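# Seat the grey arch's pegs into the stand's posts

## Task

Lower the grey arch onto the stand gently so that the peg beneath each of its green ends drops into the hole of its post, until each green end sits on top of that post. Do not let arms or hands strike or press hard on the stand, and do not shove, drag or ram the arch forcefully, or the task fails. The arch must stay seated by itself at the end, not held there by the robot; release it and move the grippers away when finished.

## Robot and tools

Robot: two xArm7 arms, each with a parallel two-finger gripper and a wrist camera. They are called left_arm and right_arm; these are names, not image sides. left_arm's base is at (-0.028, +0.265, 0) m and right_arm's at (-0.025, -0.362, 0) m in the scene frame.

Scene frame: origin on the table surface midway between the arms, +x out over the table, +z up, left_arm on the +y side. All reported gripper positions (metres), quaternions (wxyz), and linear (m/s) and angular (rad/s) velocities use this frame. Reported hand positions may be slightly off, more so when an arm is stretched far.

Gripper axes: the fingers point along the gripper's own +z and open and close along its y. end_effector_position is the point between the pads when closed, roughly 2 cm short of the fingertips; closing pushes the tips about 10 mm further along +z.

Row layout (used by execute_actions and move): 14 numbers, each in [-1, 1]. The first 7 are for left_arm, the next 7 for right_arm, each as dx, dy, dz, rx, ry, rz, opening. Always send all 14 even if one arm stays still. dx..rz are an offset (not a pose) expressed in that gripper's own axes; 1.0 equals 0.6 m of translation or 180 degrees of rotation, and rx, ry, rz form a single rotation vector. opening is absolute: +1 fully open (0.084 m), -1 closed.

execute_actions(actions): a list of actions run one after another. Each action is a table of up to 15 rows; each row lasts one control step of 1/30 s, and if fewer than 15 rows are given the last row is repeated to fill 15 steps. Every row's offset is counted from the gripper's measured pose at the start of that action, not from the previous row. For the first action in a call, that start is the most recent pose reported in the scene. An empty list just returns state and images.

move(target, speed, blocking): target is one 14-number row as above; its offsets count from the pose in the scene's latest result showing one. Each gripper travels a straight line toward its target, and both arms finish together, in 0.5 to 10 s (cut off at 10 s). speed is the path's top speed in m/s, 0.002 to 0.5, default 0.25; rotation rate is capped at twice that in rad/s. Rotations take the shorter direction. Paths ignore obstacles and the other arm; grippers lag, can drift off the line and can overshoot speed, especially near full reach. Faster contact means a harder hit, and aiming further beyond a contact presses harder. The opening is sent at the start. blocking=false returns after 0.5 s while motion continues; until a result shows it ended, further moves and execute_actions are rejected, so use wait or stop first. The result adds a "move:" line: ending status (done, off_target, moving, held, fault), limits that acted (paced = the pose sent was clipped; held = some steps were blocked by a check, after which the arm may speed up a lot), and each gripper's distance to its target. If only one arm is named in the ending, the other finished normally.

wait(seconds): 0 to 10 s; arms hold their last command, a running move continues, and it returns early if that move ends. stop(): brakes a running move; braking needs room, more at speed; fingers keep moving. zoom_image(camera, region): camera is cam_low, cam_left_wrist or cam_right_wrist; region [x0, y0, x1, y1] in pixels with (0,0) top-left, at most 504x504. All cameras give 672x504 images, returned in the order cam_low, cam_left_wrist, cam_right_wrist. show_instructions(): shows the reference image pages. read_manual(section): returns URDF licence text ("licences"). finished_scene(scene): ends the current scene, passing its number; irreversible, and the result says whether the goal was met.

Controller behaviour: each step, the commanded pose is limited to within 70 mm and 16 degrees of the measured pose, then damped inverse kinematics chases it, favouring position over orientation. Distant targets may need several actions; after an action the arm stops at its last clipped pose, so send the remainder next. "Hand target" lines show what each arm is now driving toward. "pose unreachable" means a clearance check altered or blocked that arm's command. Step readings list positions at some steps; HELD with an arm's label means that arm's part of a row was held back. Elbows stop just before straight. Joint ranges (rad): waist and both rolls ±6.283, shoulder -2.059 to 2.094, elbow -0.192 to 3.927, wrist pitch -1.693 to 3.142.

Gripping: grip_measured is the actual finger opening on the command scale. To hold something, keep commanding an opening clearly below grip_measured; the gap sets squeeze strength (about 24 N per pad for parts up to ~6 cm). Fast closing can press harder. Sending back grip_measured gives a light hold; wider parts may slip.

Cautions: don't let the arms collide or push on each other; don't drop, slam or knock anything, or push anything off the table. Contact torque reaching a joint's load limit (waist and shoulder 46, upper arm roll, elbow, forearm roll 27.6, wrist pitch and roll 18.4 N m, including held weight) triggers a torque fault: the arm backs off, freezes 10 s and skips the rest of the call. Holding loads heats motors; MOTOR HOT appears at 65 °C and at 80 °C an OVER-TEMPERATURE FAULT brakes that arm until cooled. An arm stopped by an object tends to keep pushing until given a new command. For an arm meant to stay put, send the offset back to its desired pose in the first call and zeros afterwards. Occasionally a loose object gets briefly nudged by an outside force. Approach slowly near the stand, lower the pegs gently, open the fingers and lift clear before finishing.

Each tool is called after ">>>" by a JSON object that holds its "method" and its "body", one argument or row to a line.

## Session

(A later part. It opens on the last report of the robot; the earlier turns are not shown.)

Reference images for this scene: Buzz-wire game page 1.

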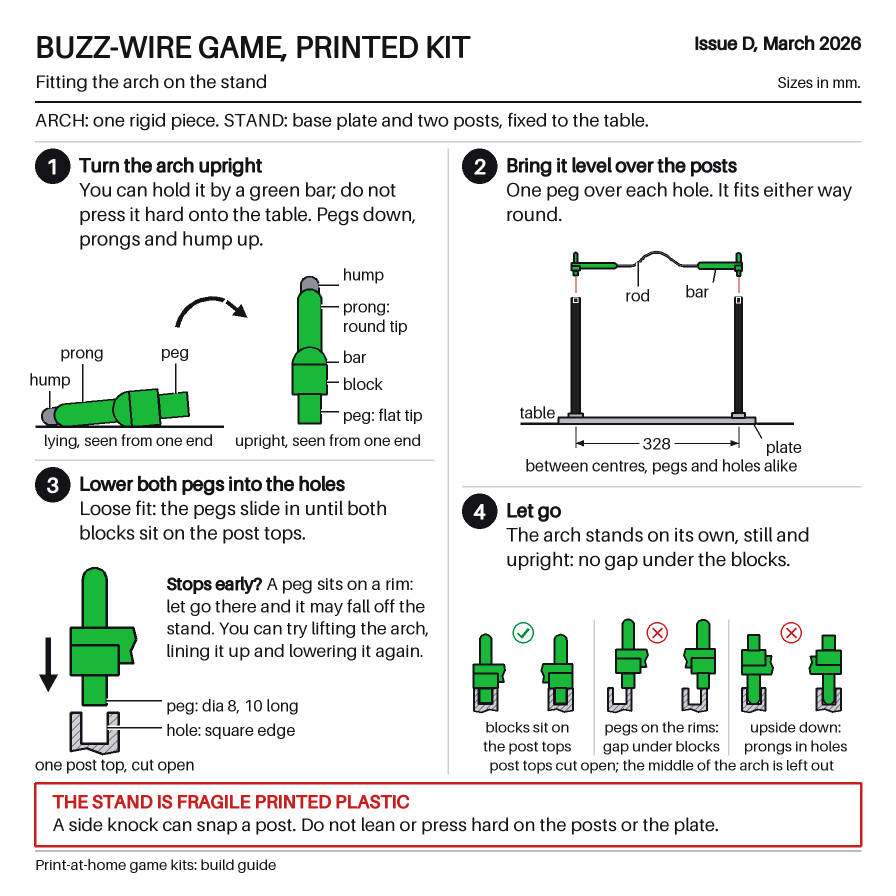

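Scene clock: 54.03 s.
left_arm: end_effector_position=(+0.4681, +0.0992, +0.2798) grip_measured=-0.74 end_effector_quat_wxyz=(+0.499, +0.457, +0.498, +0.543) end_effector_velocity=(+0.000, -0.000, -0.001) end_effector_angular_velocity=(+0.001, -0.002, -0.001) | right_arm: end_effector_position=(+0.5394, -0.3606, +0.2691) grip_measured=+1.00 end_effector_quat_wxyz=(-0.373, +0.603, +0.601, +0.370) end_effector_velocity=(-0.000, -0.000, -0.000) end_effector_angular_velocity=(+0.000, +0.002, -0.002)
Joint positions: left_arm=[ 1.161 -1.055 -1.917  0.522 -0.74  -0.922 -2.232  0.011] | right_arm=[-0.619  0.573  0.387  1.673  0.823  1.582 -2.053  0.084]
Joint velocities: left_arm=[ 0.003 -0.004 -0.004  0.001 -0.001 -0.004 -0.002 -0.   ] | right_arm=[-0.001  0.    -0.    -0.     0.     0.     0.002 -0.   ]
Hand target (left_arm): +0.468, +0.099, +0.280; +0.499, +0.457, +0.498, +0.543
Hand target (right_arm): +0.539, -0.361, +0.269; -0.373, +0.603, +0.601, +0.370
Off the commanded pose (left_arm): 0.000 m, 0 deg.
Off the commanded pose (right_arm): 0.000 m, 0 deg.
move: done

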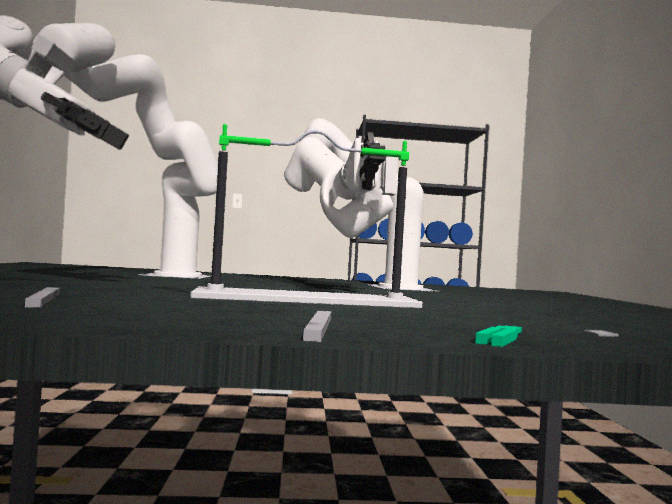

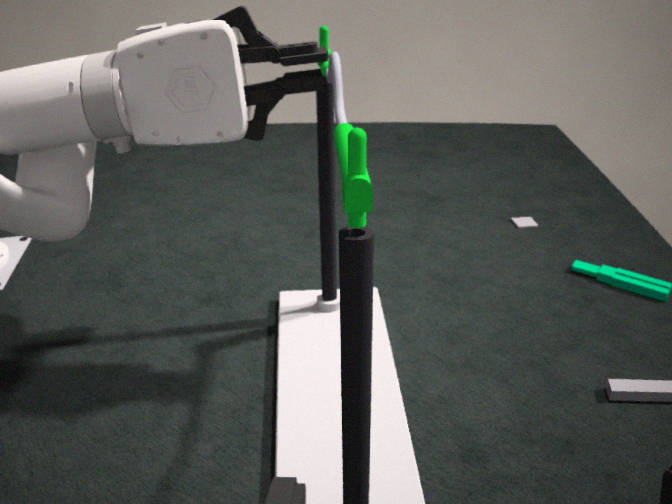

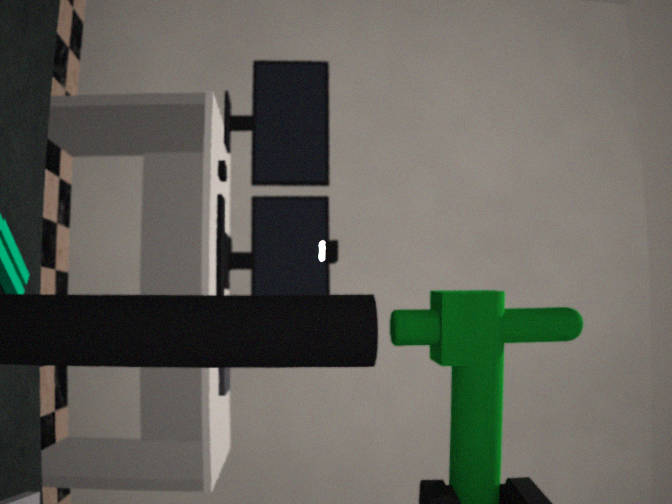

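>>> {"method": "move", "body": {
  "target": [-0.001,-0.005,0,0,-0.001,0,-1,0,0,0,0,0,0,1],
  "speed": 0.01
}}

>>> {"method": "zoom_image", "body": {
  "camera": "cam_left_wrist",
  "region": [310, 160, 410, 260]
}}

>>> {"method": "zoom_image", "body": {
  "camera": "cam_left_wrist",
  "region": [280, 10, 380, 110]
}}

>>> {"method": "zoom_image", "body": {
  "camera": "cam_right_wrist",
  "region": [320, 270, 460, 390]
}}

Scene clock: 61.20 s.
left_arm: end_effector_position=(+0.4684, +0.0987, +0.2768) grip_measured=-0.74 end_effector_quat_wxyz=(+0.499, +0.458, +0.497, +0.542) end_effector_velocity=(+0.000, +0.000, -0.001) end_effector_angular_velocity=(+0.001, +0.000, +0.000) | right_arm: end_effector_position=(+0.5394, -0.3606, +0.2691) grip_measured=+1.00 end_effector_quat_wxyz=(-0.373, +0.603, +0.601, +0.370) end_effector_velocity=(+0.000, +0.000, +0.000) end_effector_angular_velocity=(+0.001, -0.000, -0.001)
Joint positions: left_arm=[ 1.168 -1.061 -1.927  0.524 -0.74  -0.928 -2.239  0.011] | right_arm=[-0.619  0.573  0.387  1.673  0.823  1.582 -2.053  0.084]
Joint velocities: left_arm=[ 0.003 -0.002 -0.003 -0.    -0.    -0.002 -0.002 -0.   ] | right_arm=[ 0.    -0.    -0.     0.     0.001  0.     0.    -0.   ]
Hand target (left_arm): +0.468, +0.099, +0.277; +0.499, +0.458, +0.497, +0.542
Hand target (right_arm): +0.539, -0.361, +0.269; -0.373, +0.603, +0.601, +0.370
Off the commanded pose (left_arm): 0.000 m, 0 deg.
Off the commanded pose (right_arm): 0.000 m, 0 deg.
move: done

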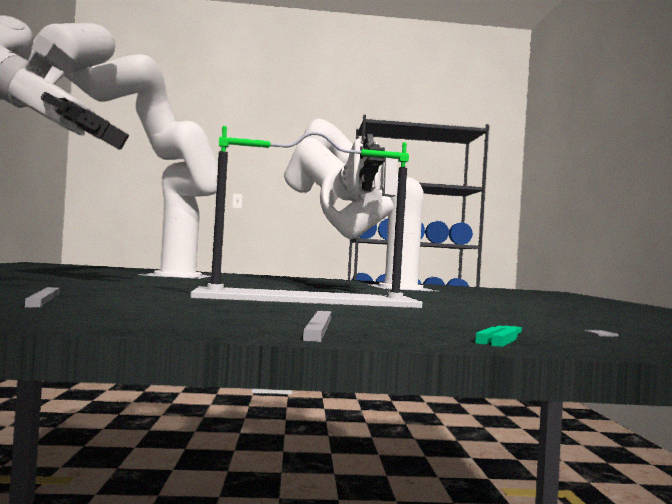

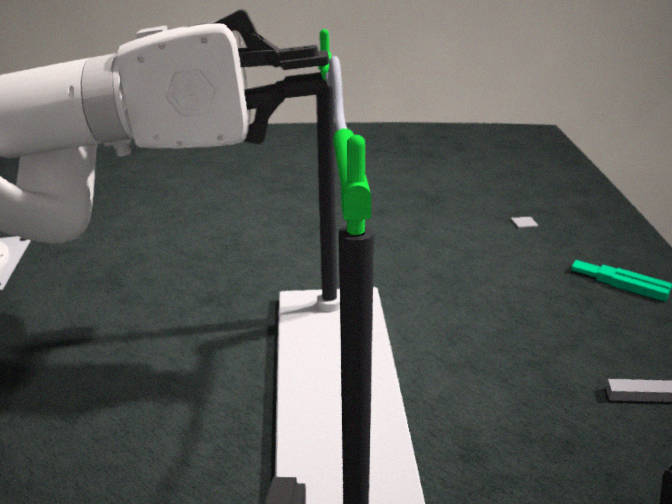

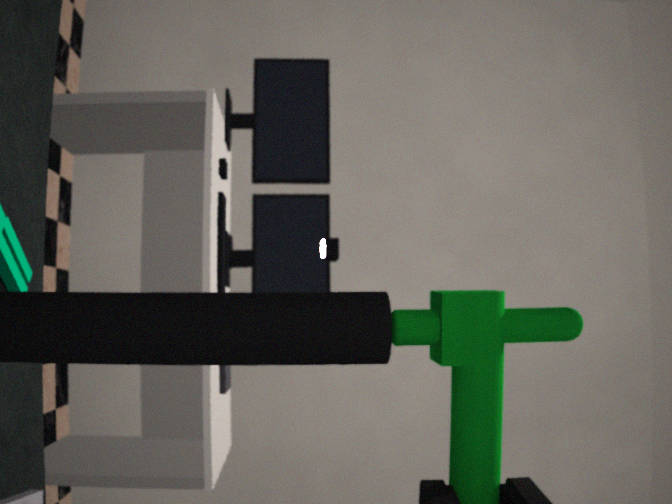

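Region (310, 160, 410, 260) of cam_left_wrist's 672x504 image, scaled by 5.040, with more detail than that image has.

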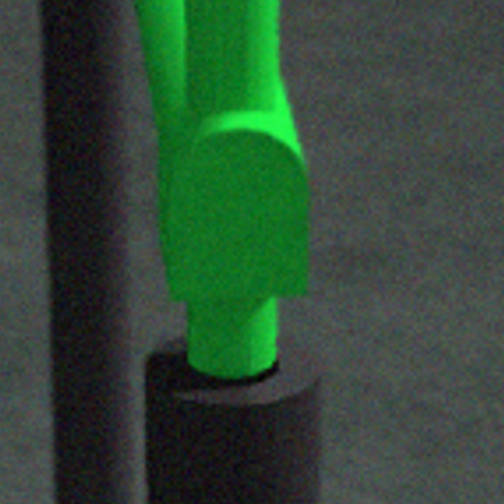

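Region (280, 10, 380, 110) of cam_left_wrist's 672x504 image, scaled by 5.040, with more detail than that image has.

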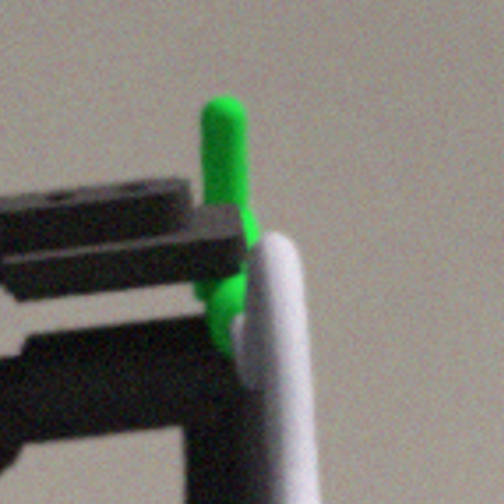

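Region (320, 270, 460, 390) of cam_right_wrist's 672x504 image, scaled by 3.600, with more detail than that image has; it fills the top 432 rows of this view, and the rest is white.

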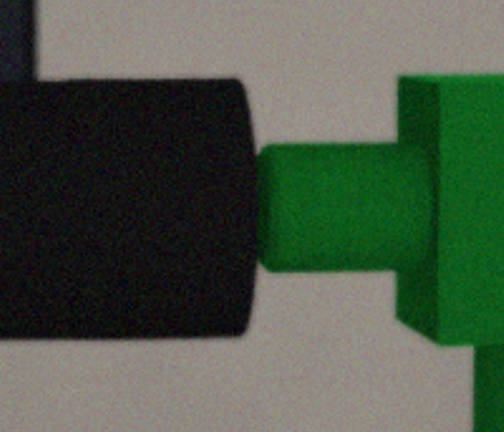

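Aligned. Lower 3 mm.

>>> {"method": "move", "body": {
  "target": [0,-0.0055,-0.0005,0,0,0,-1,0,0,0,0,0,0,1],
  "speed": 0.006
}}

Scene clock: 63.27 s.
left_arm: end_effector_position=(+0.4683, +0.0987, +0.2742) grip_measured=-0.74 end_effector_quat_wxyz=(+0.500, +0.457, +0.497, +0.542) end_effector_velocity=(+0.000, +0.001, -0.001) end_effector_angular_velocity=(-0.001, +0.001, +0.002) | right_arm: end_effector_position=(+0.5394, -0.3606, +0.2691) grip_measured=+1.00 end_effector_quat_wxyz=(-0.373, +0.603, +0.601, +0.370) end_effector_velocity=(-0.000, -0.000, +0.000) end_effector_angular_velocity=(-0.001, +0.001, -0.001)
Joint positions: left_arm=[ 1.174 -1.068 -1.936  0.526 -0.746 -0.933 -2.245  0.011] | right_arm=[-0.619  0.573  0.387  1.673  0.823  1.582 -2.053  0.084]
Joint velocities: left_arm=[ 0.002 -0.001 -0.003  0.    -0.003  0.001 -0.001  0.   ] | right_arm=[-0.001 -0.     0.     0.    -0.001  0.     0.001  0.   ]
Hand target (left_arm): +0.468, +0.099, +0.273; +0.499, +0.458, +0.497, +0.542
Hand target (right_arm): +0.539, -0.361, +0.269; -0.373, +0.603, +0.601, +0.370
Off the commanded pose (left_arm): 0.001 m, 0 deg.
Off the commanded pose (right_arm): 0.000 m, 0 deg.
move: done

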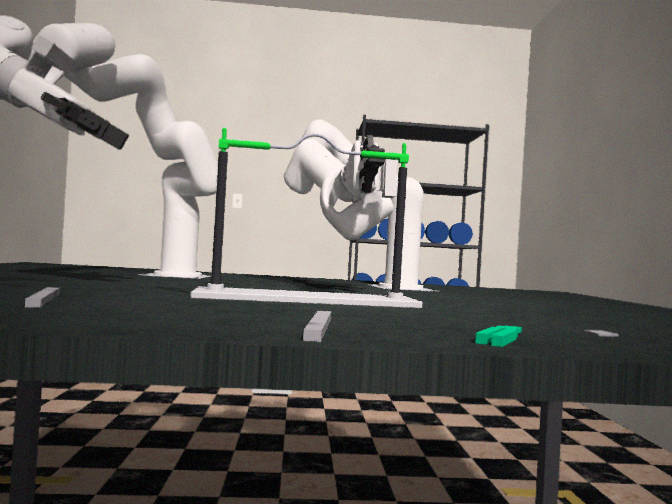

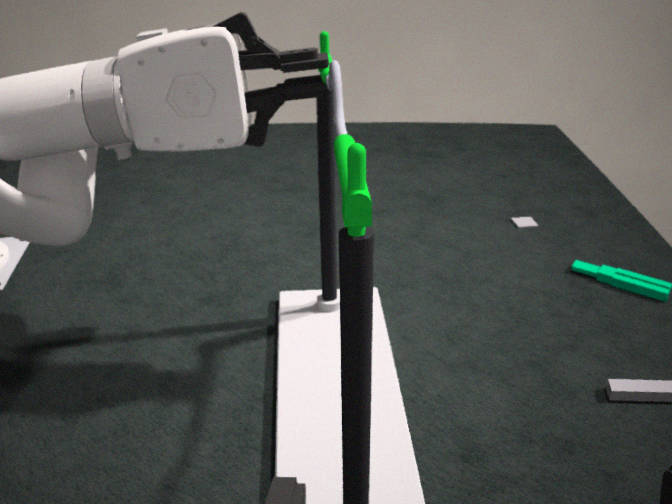

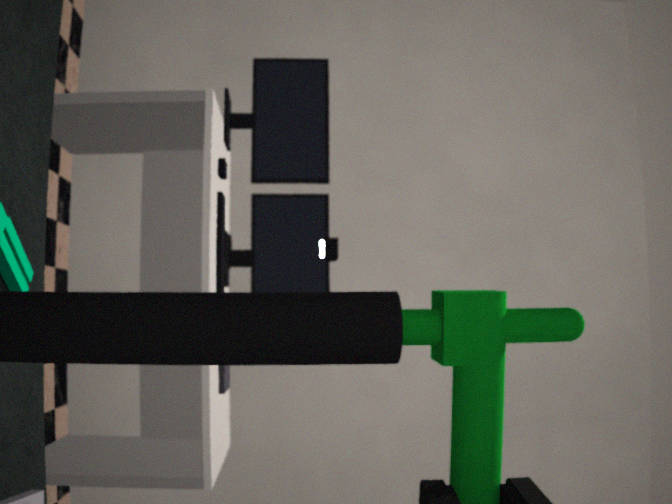

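>>> {"method": "wait", "body": {
  "seconds": 0
}}

>>> {"method": "zoom_image", "body": {
  "camera": "cam_right_wrist",
  "region": [320, 270, 460, 390]
}}

Scene clock: 65.00 s.
left_arm: end_effector_position=(+0.4684, +0.0987, +0.2735) grip_measured=-0.74 end_effector_quat_wxyz=(+0.499, +0.458, +0.497, +0.542) end_effector_velocity=(-0.000, -0.000, -0.001) end_effector_angular_velocity=(+0.001, +0.003, -0.001) | right_arm: end_effector_position=(+0.5394, -0.3606, +0.2691) grip_measured=+1.00 end_effector_quat_wxyz=(-0.373, +0.603, +0.601, +0.370) end_effector_velocity=(+0.000, -0.000, +0.000) end_effector_angular_velocity=(-0.000, -0.000, -0.000)
Joint positions: left_arm=[ 1.174 -1.069 -1.937  0.526 -0.746 -0.932 -2.245  0.011] | right_arm=[-0.619  0.573  0.387  1.673  0.823  1.582 -2.053  0.084]
Joint velocities: left_arm=[-0.     0.    -0.001 -0.     0.002  0.001  0.     0.   ] | right_arm=[-0.  0.  0.  0. -0. -0.  0.  0.]
Hand target (left_arm): +0.468, +0.099, +0.273; +0.499, +0.458, +0.497, +0.542
Hand target (right_arm): +0.539, -0.361, +0.269; -0.373, +0.603, +0.601, +0.370
Off the commanded pose (left_arm): 0.000 m, 0 deg.
Off the commanded pose (right_arm): 0.000 m, 0 deg.

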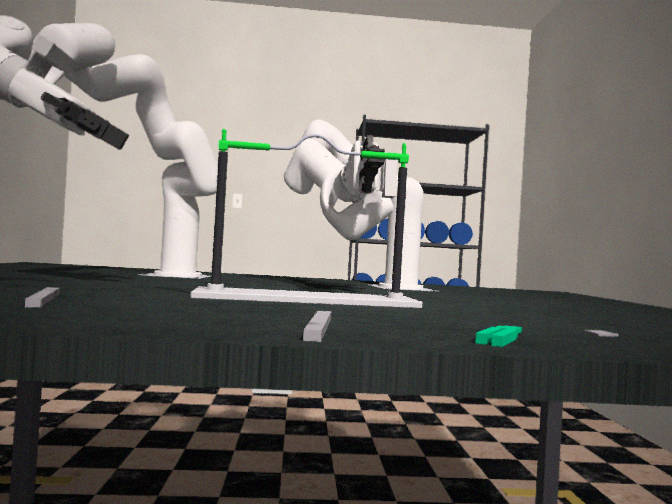

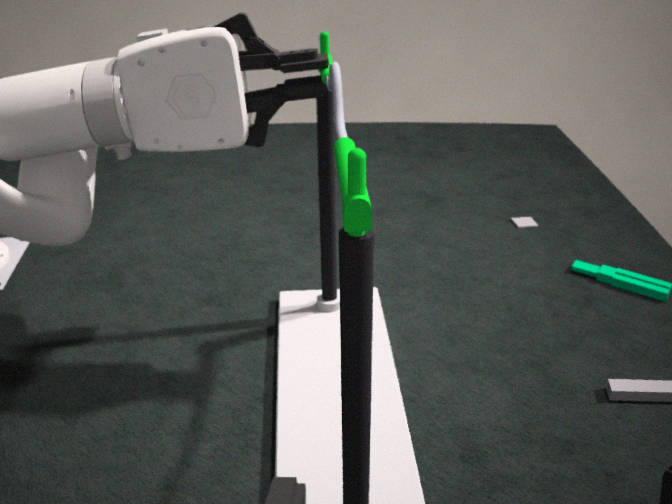

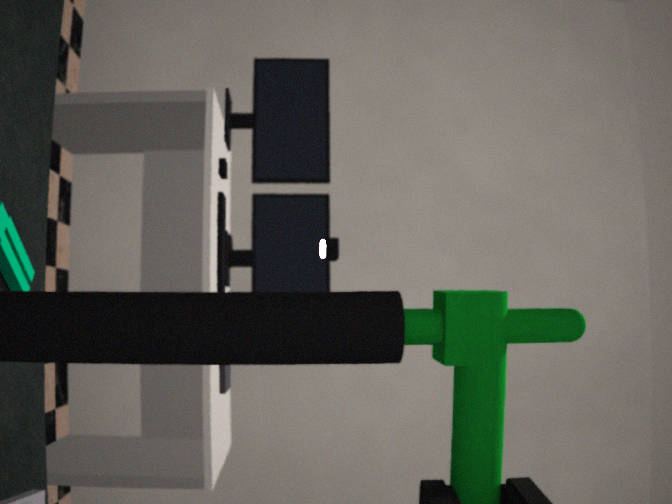

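Region (320, 270, 460, 390) of cam_right_wrist's 672x504 image, scaled by 3.600, with more detail than that image has; it fills the top 432 rows of this view, and the rest is white.

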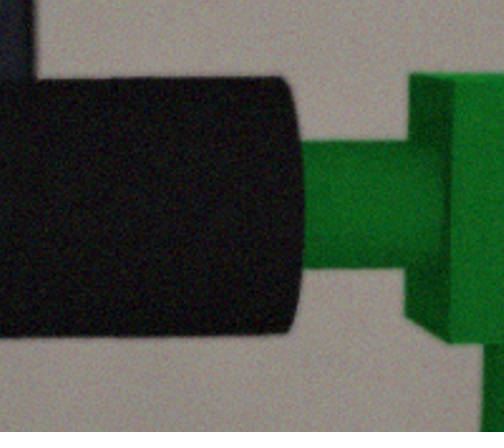

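>>> {"method": "move", "body": {
  "target": [0,0.0015,-0.0022,0,0.0015,0,-1,0,0,0,0,0,0,1],
  "speed": 0.004
}}

>>> {"method": "zoom_image", "body": {
  "camera": "cam_right_wrist",
  "region": [320, 270, 460, 390]
}}

Scene clock: 70.37 s.
left_arm: end_effector_position=(+0.4672, +0.0987, +0.2738) grip_measured=-0.74 end_effector_quat_wxyz=(+0.498, +0.457, +0.499, +0.543) end_effector_velocity=(-0.001, -0.001, +0.000) end_effector_angular_velocity=(-0.001, -0.000, +0.000) | right_arm: end_effector_position=(+0.5394, -0.3606, +0.2691) grip_measured=+1.00 end_effector_quat_wxyz=(-0.373, +0.603, +0.601, +0.370) end_effector_velocity=(+0.000, -0.000, +0.000) end_effector_angular_velocity=(+0.000, -0.001, -0.000)
Joint positions: left_arm=[ 1.165 -1.069 -1.935  0.524 -0.756 -0.922 -2.239  0.011] | right_arm=[-0.619  0.573  0.387  1.673  0.823  1.582 -2.053  0.084]
Joint velocities: left_arm=[-0.005  0.     0.001 -0.001 -0.004  0.002  0.002 -0.   ] | right_arm=[-0.    -0.    -0.     0.     0.001 -0.    -0.    -0.   ]
Hand target (left_arm): +0.467, +0.099, +0.274; +0.498, +0.456, +0.499, +0.543
Hand target (right_arm): +0.539, -0.361, +0.269; -0.373, +0.603, +0.601, +0.370
Off the commanded pose (left_arm): 0.001 m, 0 deg.
Off the commanded pose (right_arm): 0.000 m, 0 deg.
move: done

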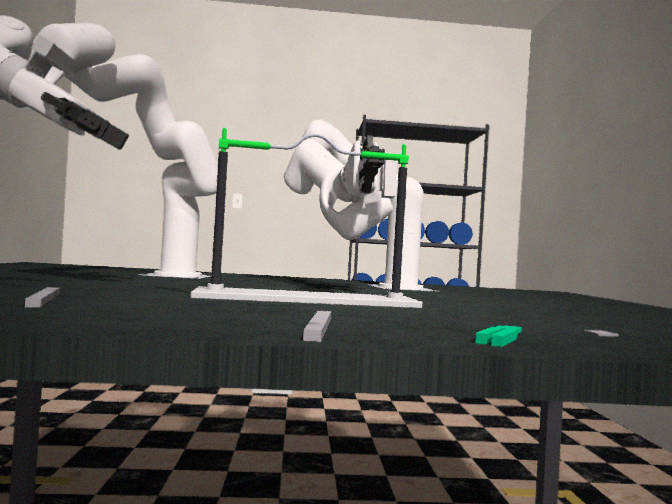

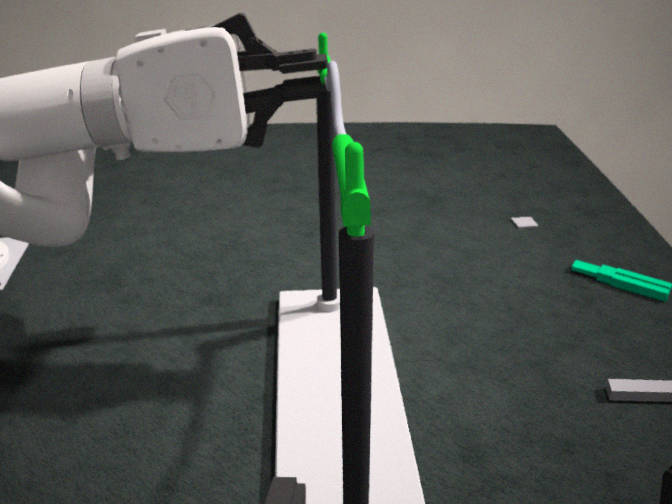

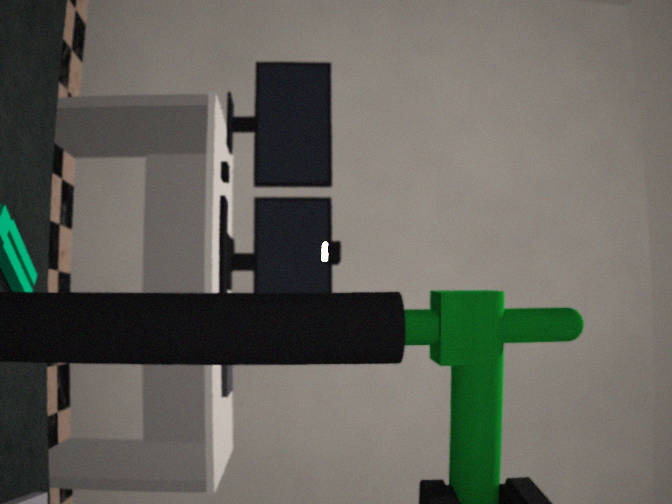

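Region (320, 270, 460, 390) of cam_right_wrist's 672x504 image, scaled by 3.600, with more detail than that image has; it fills the top 432 rows of this view, and the rest is white.

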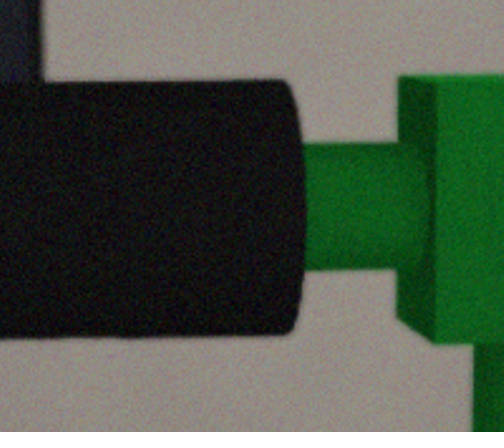

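>>> {"method": "move", "body": {
  "target": [0,-0.0118,-0.001,0,0,0,-1,0,0,0,0,0,0,1],
  "speed": 0.008
}}

Scene clock: 76.10 s.
left_arm: end_effector_position=(+0.4672, +0.0987, +0.2669) grip_measured=-0.74 end_effector_quat_wxyz=(+0.498, +0.457, +0.499, +0.543) end_effector_velocity=(+0.000, -0.000, -0.001) end_effector_angular_velocity=(-0.001, -0.000, +0.000) | right_arm: end_effector_position=(+0.5394, -0.3606, +0.2691) grip_measured=+1.00 end_effector_quat_wxyz=(-0.373, +0.603, +0.601, +0.370) end_effector_velocity=(-0.000, +0.000, -0.000) end_effector_angular_velocity=(+0.001, +0.000, +0.000)
Joint positions: left_arm=[ 1.177 -1.086 -1.957  0.529 -0.769 -0.93  -2.25   0.011] | right_arm=[-0.619  0.573  0.387  1.673  0.823  1.582 -2.053  0.084]
Joint velocities: left_arm=[ 0.002 -0.002 -0.004  0.001 -0.003 -0.001 -0.002 -0.   ] | right_arm=[ 0.     0.    -0.    -0.001  0.001 -0.    -0.001 -0.   ]
Hand target (left_arm): +0.467, +0.099, +0.267; +0.498, +0.457, +0.499, +0.543
Hand target (right_arm): +0.539, -0.361, +0.269; -0.373, +0.603, +0.601, +0.370
Off the commanded pose (left_arm): 0.000 m, 0 deg.
Off the commanded pose (right_arm): 0.000 m, 0 deg.
move: done

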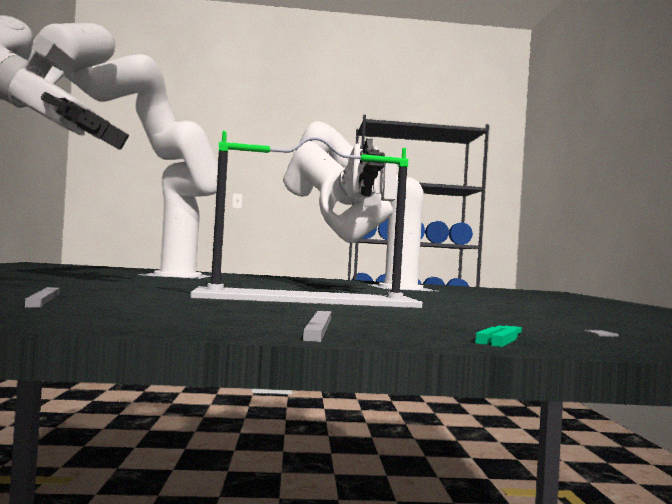

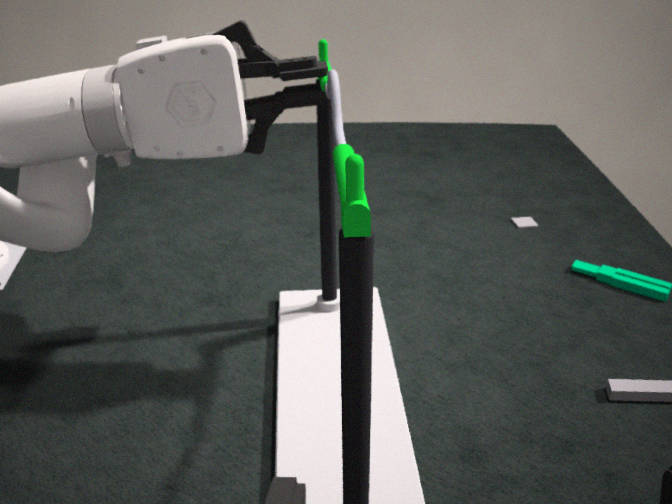

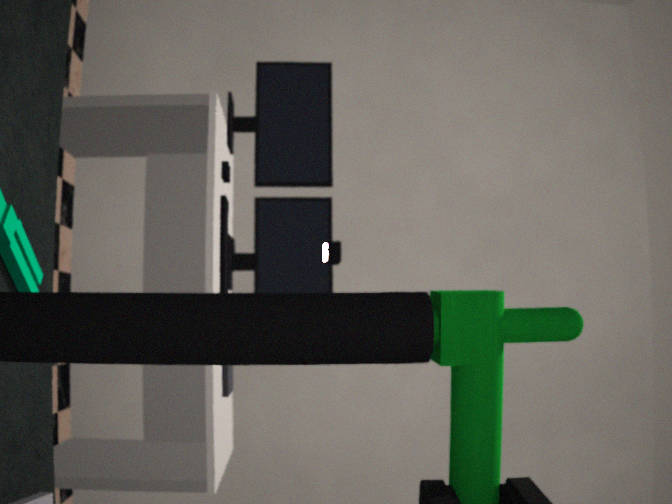

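>>> {"method": "execute_actions", "body": {
  "actions": [
    [[0,-0.001,0,0,0,0,-1,0,0,0,0,0,0,1],[0,-0.001,0,0,0,0,-1,0,0,0,0,0,0,1],[0,-0.001,0,0,0,0,-1,0,0,0,0,0,0,1],[0,-0.001,0,0,0,0,-0.8,0,0,0,0,0,0,1],[0,-0.001,0,0,0,0,-0.72,0,0,0,0,0,0,1],[0,-0.001,0,0,0,0,-0.68,0,0,0,0,0,0,1],[0,-0.001,0,0,0,0,-0.64,0,0,0,0,0,0,1],[0,-0.001,0,0,0,0,-0.6,0,0,0,0,0,0,1],[0,-0.001,0,0,0,0,-0.5,0,0,0,0,0,0,1],[0,-0.001,0,0,0,0,-0.2,0,0,0,0,0,0,1]]
  ]
}}

>>> {"method": "move", "body": {
  "target": [0,0,-0.17,0,0,0,0,0,0,-0.1,0,0,0,1],
  "speed": 0.2
}}

>>> {"method": "zoom_image", "body": {
  "camera": "cam_low",
  "region": [200, 100, 440, 200]
}}

Scene clock: 79.93 s.
left_arm: end_effector_position=(+0.4669, +0.0985, +0.2653) grip_measured=-0.24 end_effector_quat_wxyz=(+0.497, +0.458, +0.499, +0.543) end_effector_velocity=(+0.003, +0.001, +0.008) end_effector_angular_velocity=(-0.008, -0.016, +0.004) | right_arm: end_effector_position=(+0.5394, -0.3606, +0.2691) grip_measured=+1.00 end_effector_quat_wxyz=(-0.373, +0.603, +0.601, +0.370) end_effector_velocity=(+0.000, +0.000, -0.000) end_effector_angular_velocity=(-0.000, -0.000, +0.001)
Joint positions: left_arm=[ 1.178 -1.087 -1.961  0.528 -0.77  -0.93  -2.251  0.034] | right_arm=[-0.619  0.573  0.387  1.673  0.823  1.582 -2.053  0.084]
Joint velocities: left_arm=[ 0.005  0.001  0.013  0.009 -0.002 -0.002  0.001  0.016] | right_arm=[ 0.001  0.    -0.     0.    -0.    -0.    -0.     0.   ]
Hand target (left_arm): +0.467, +0.099, +0.266; +0.498, +0.457, +0.499, +0.543
Hand target (right_arm): +0.539, -0.361, +0.269; -0.373, +0.603, +0.601, +0.370
Off the commanded pose (left_arm): 0.001 m, 0 deg.
Off the commanded pose (right_arm): 0.000 m, 0 deg.
Step readings (end_effector_position):
0: left_arm (+0.4672, +0.0987, +0.2667) | right_arm (+0.5394, -0.3606, +0.2691)
1: left_arm (+0.4672, +0.0987, +0.2667) | right_arm (+0.5394, -0.3606, +0.2691)
2: left_arm (+0.4672, +0.0987, +0.2667) | right_arm (+0.5394, -0.3606, +0.2691)
4: left_arm (+0.4672, +0.0987, +0.2663) | right_arm (+0.5394, -0.3606, +0.2691)
8: left_arm (+0.4671, +0.0986, +0.2658) | right_arm (+0.5394, -0.3606, +0.2691)
15: end_effector_position above

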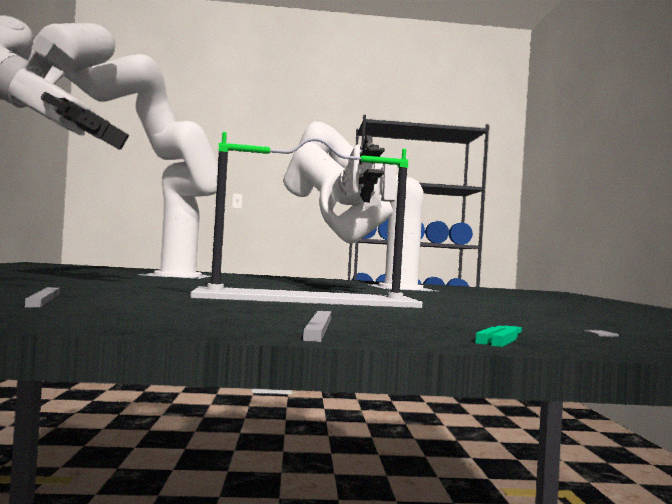

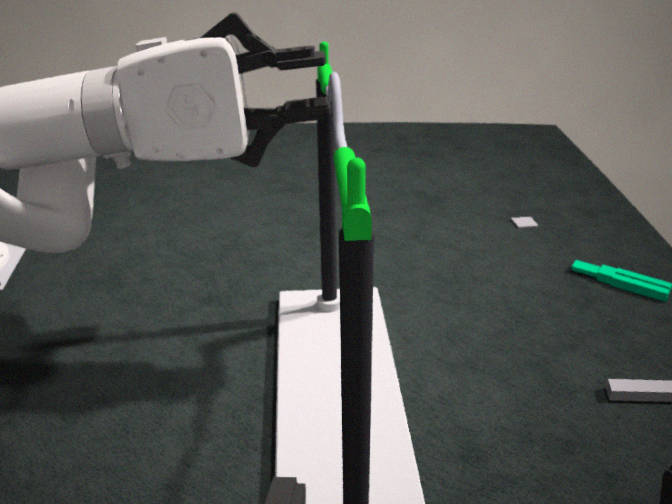

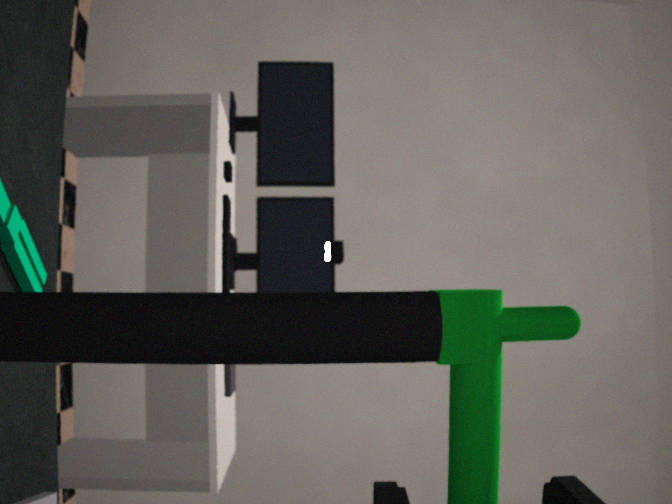

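Scene clock: 81.03 s.
left_arm: end_effector_position=(+0.3657, +0.0900, +0.2565) grip_measured=-0.01 end_effector_quat_wxyz=(+0.497, +0.458, +0.500, +0.542) end_effector_velocity=(-0.002, -0.000, +0.000) end_effector_angular_velocity=(+0.001, -0.001, +0.007) | right_arm: end_effector_position=(+0.5396, -0.4141, +0.2958) grip_measured=+1.00 end_effector_quat_wxyz=(-0.373, +0.603, +0.601, +0.370) end_effector_velocity=(+0.000, -0.002, +0.000) end_effector_angular_velocity=(+0.000, -0.000, -0.004)
Joint positions: left_arm=[ 0.803 -1.031 -2.048  0.324 -1.138 -0.888 -2.108  0.044] | right_arm=[-0.668  0.643  0.367  1.859  0.787  1.723 -2.007  0.084]
Joint velocities: left_arm=[-0.01  -0.002 -0.003  0.005 -0.025  0.01   0.019 -0.   ] | right_arm=[-0.002  0.001 -0.002  0.003  0.001  0.001  0.     0.   ]
Hand target (left_arm): +0.365, +0.090, +0.256; +0.497, +0.458, +0.499, +0.542
Hand target (right_arm): +0.540, -0.414, +0.296; -0.373, +0.603, +0.601, +0.370
Off the commanded pose (left_arm): 0.000 m, 0 deg.
Off the commanded pose (right_arm): 0.000 m, 0 deg.
move: done

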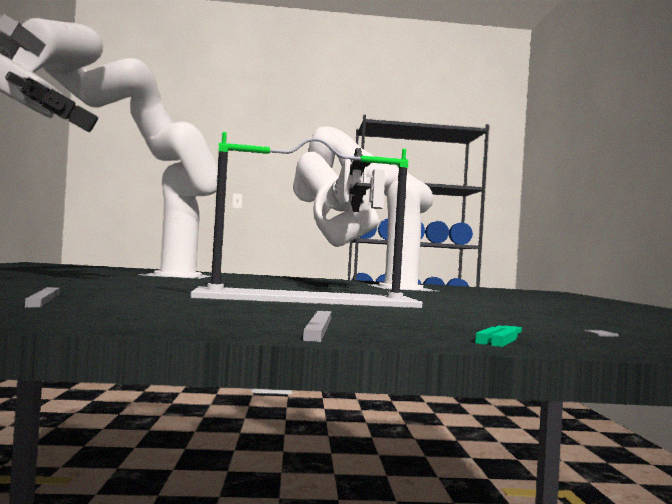

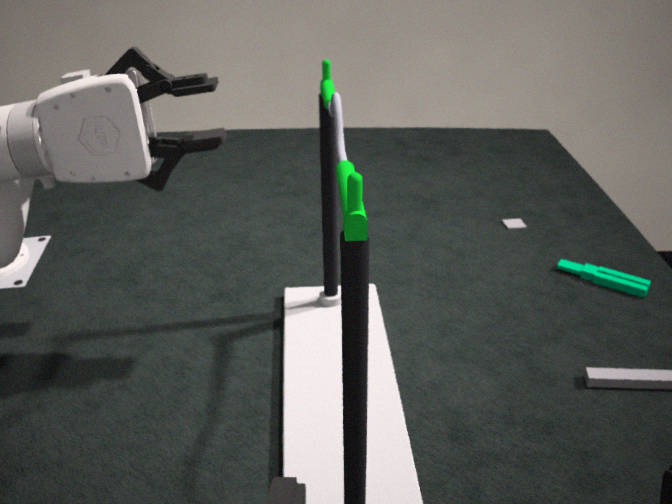

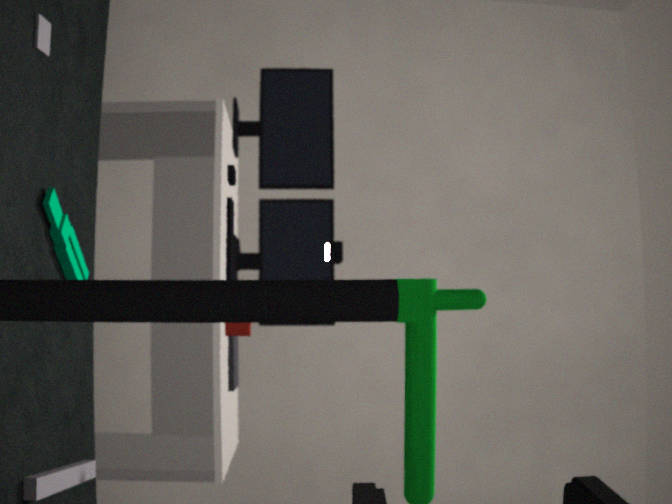

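Region (200, 100, 440, 200) of cam_low's 672x504 image, scaled by 2.100, with more detail than that image has; it fills the top 210 rows of this view, and the rest is white.

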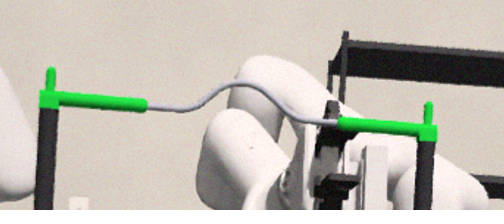

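>>> {"method": "finished_scene", "body": {
  "scene": 2
}}

The scene is finished: the task was done.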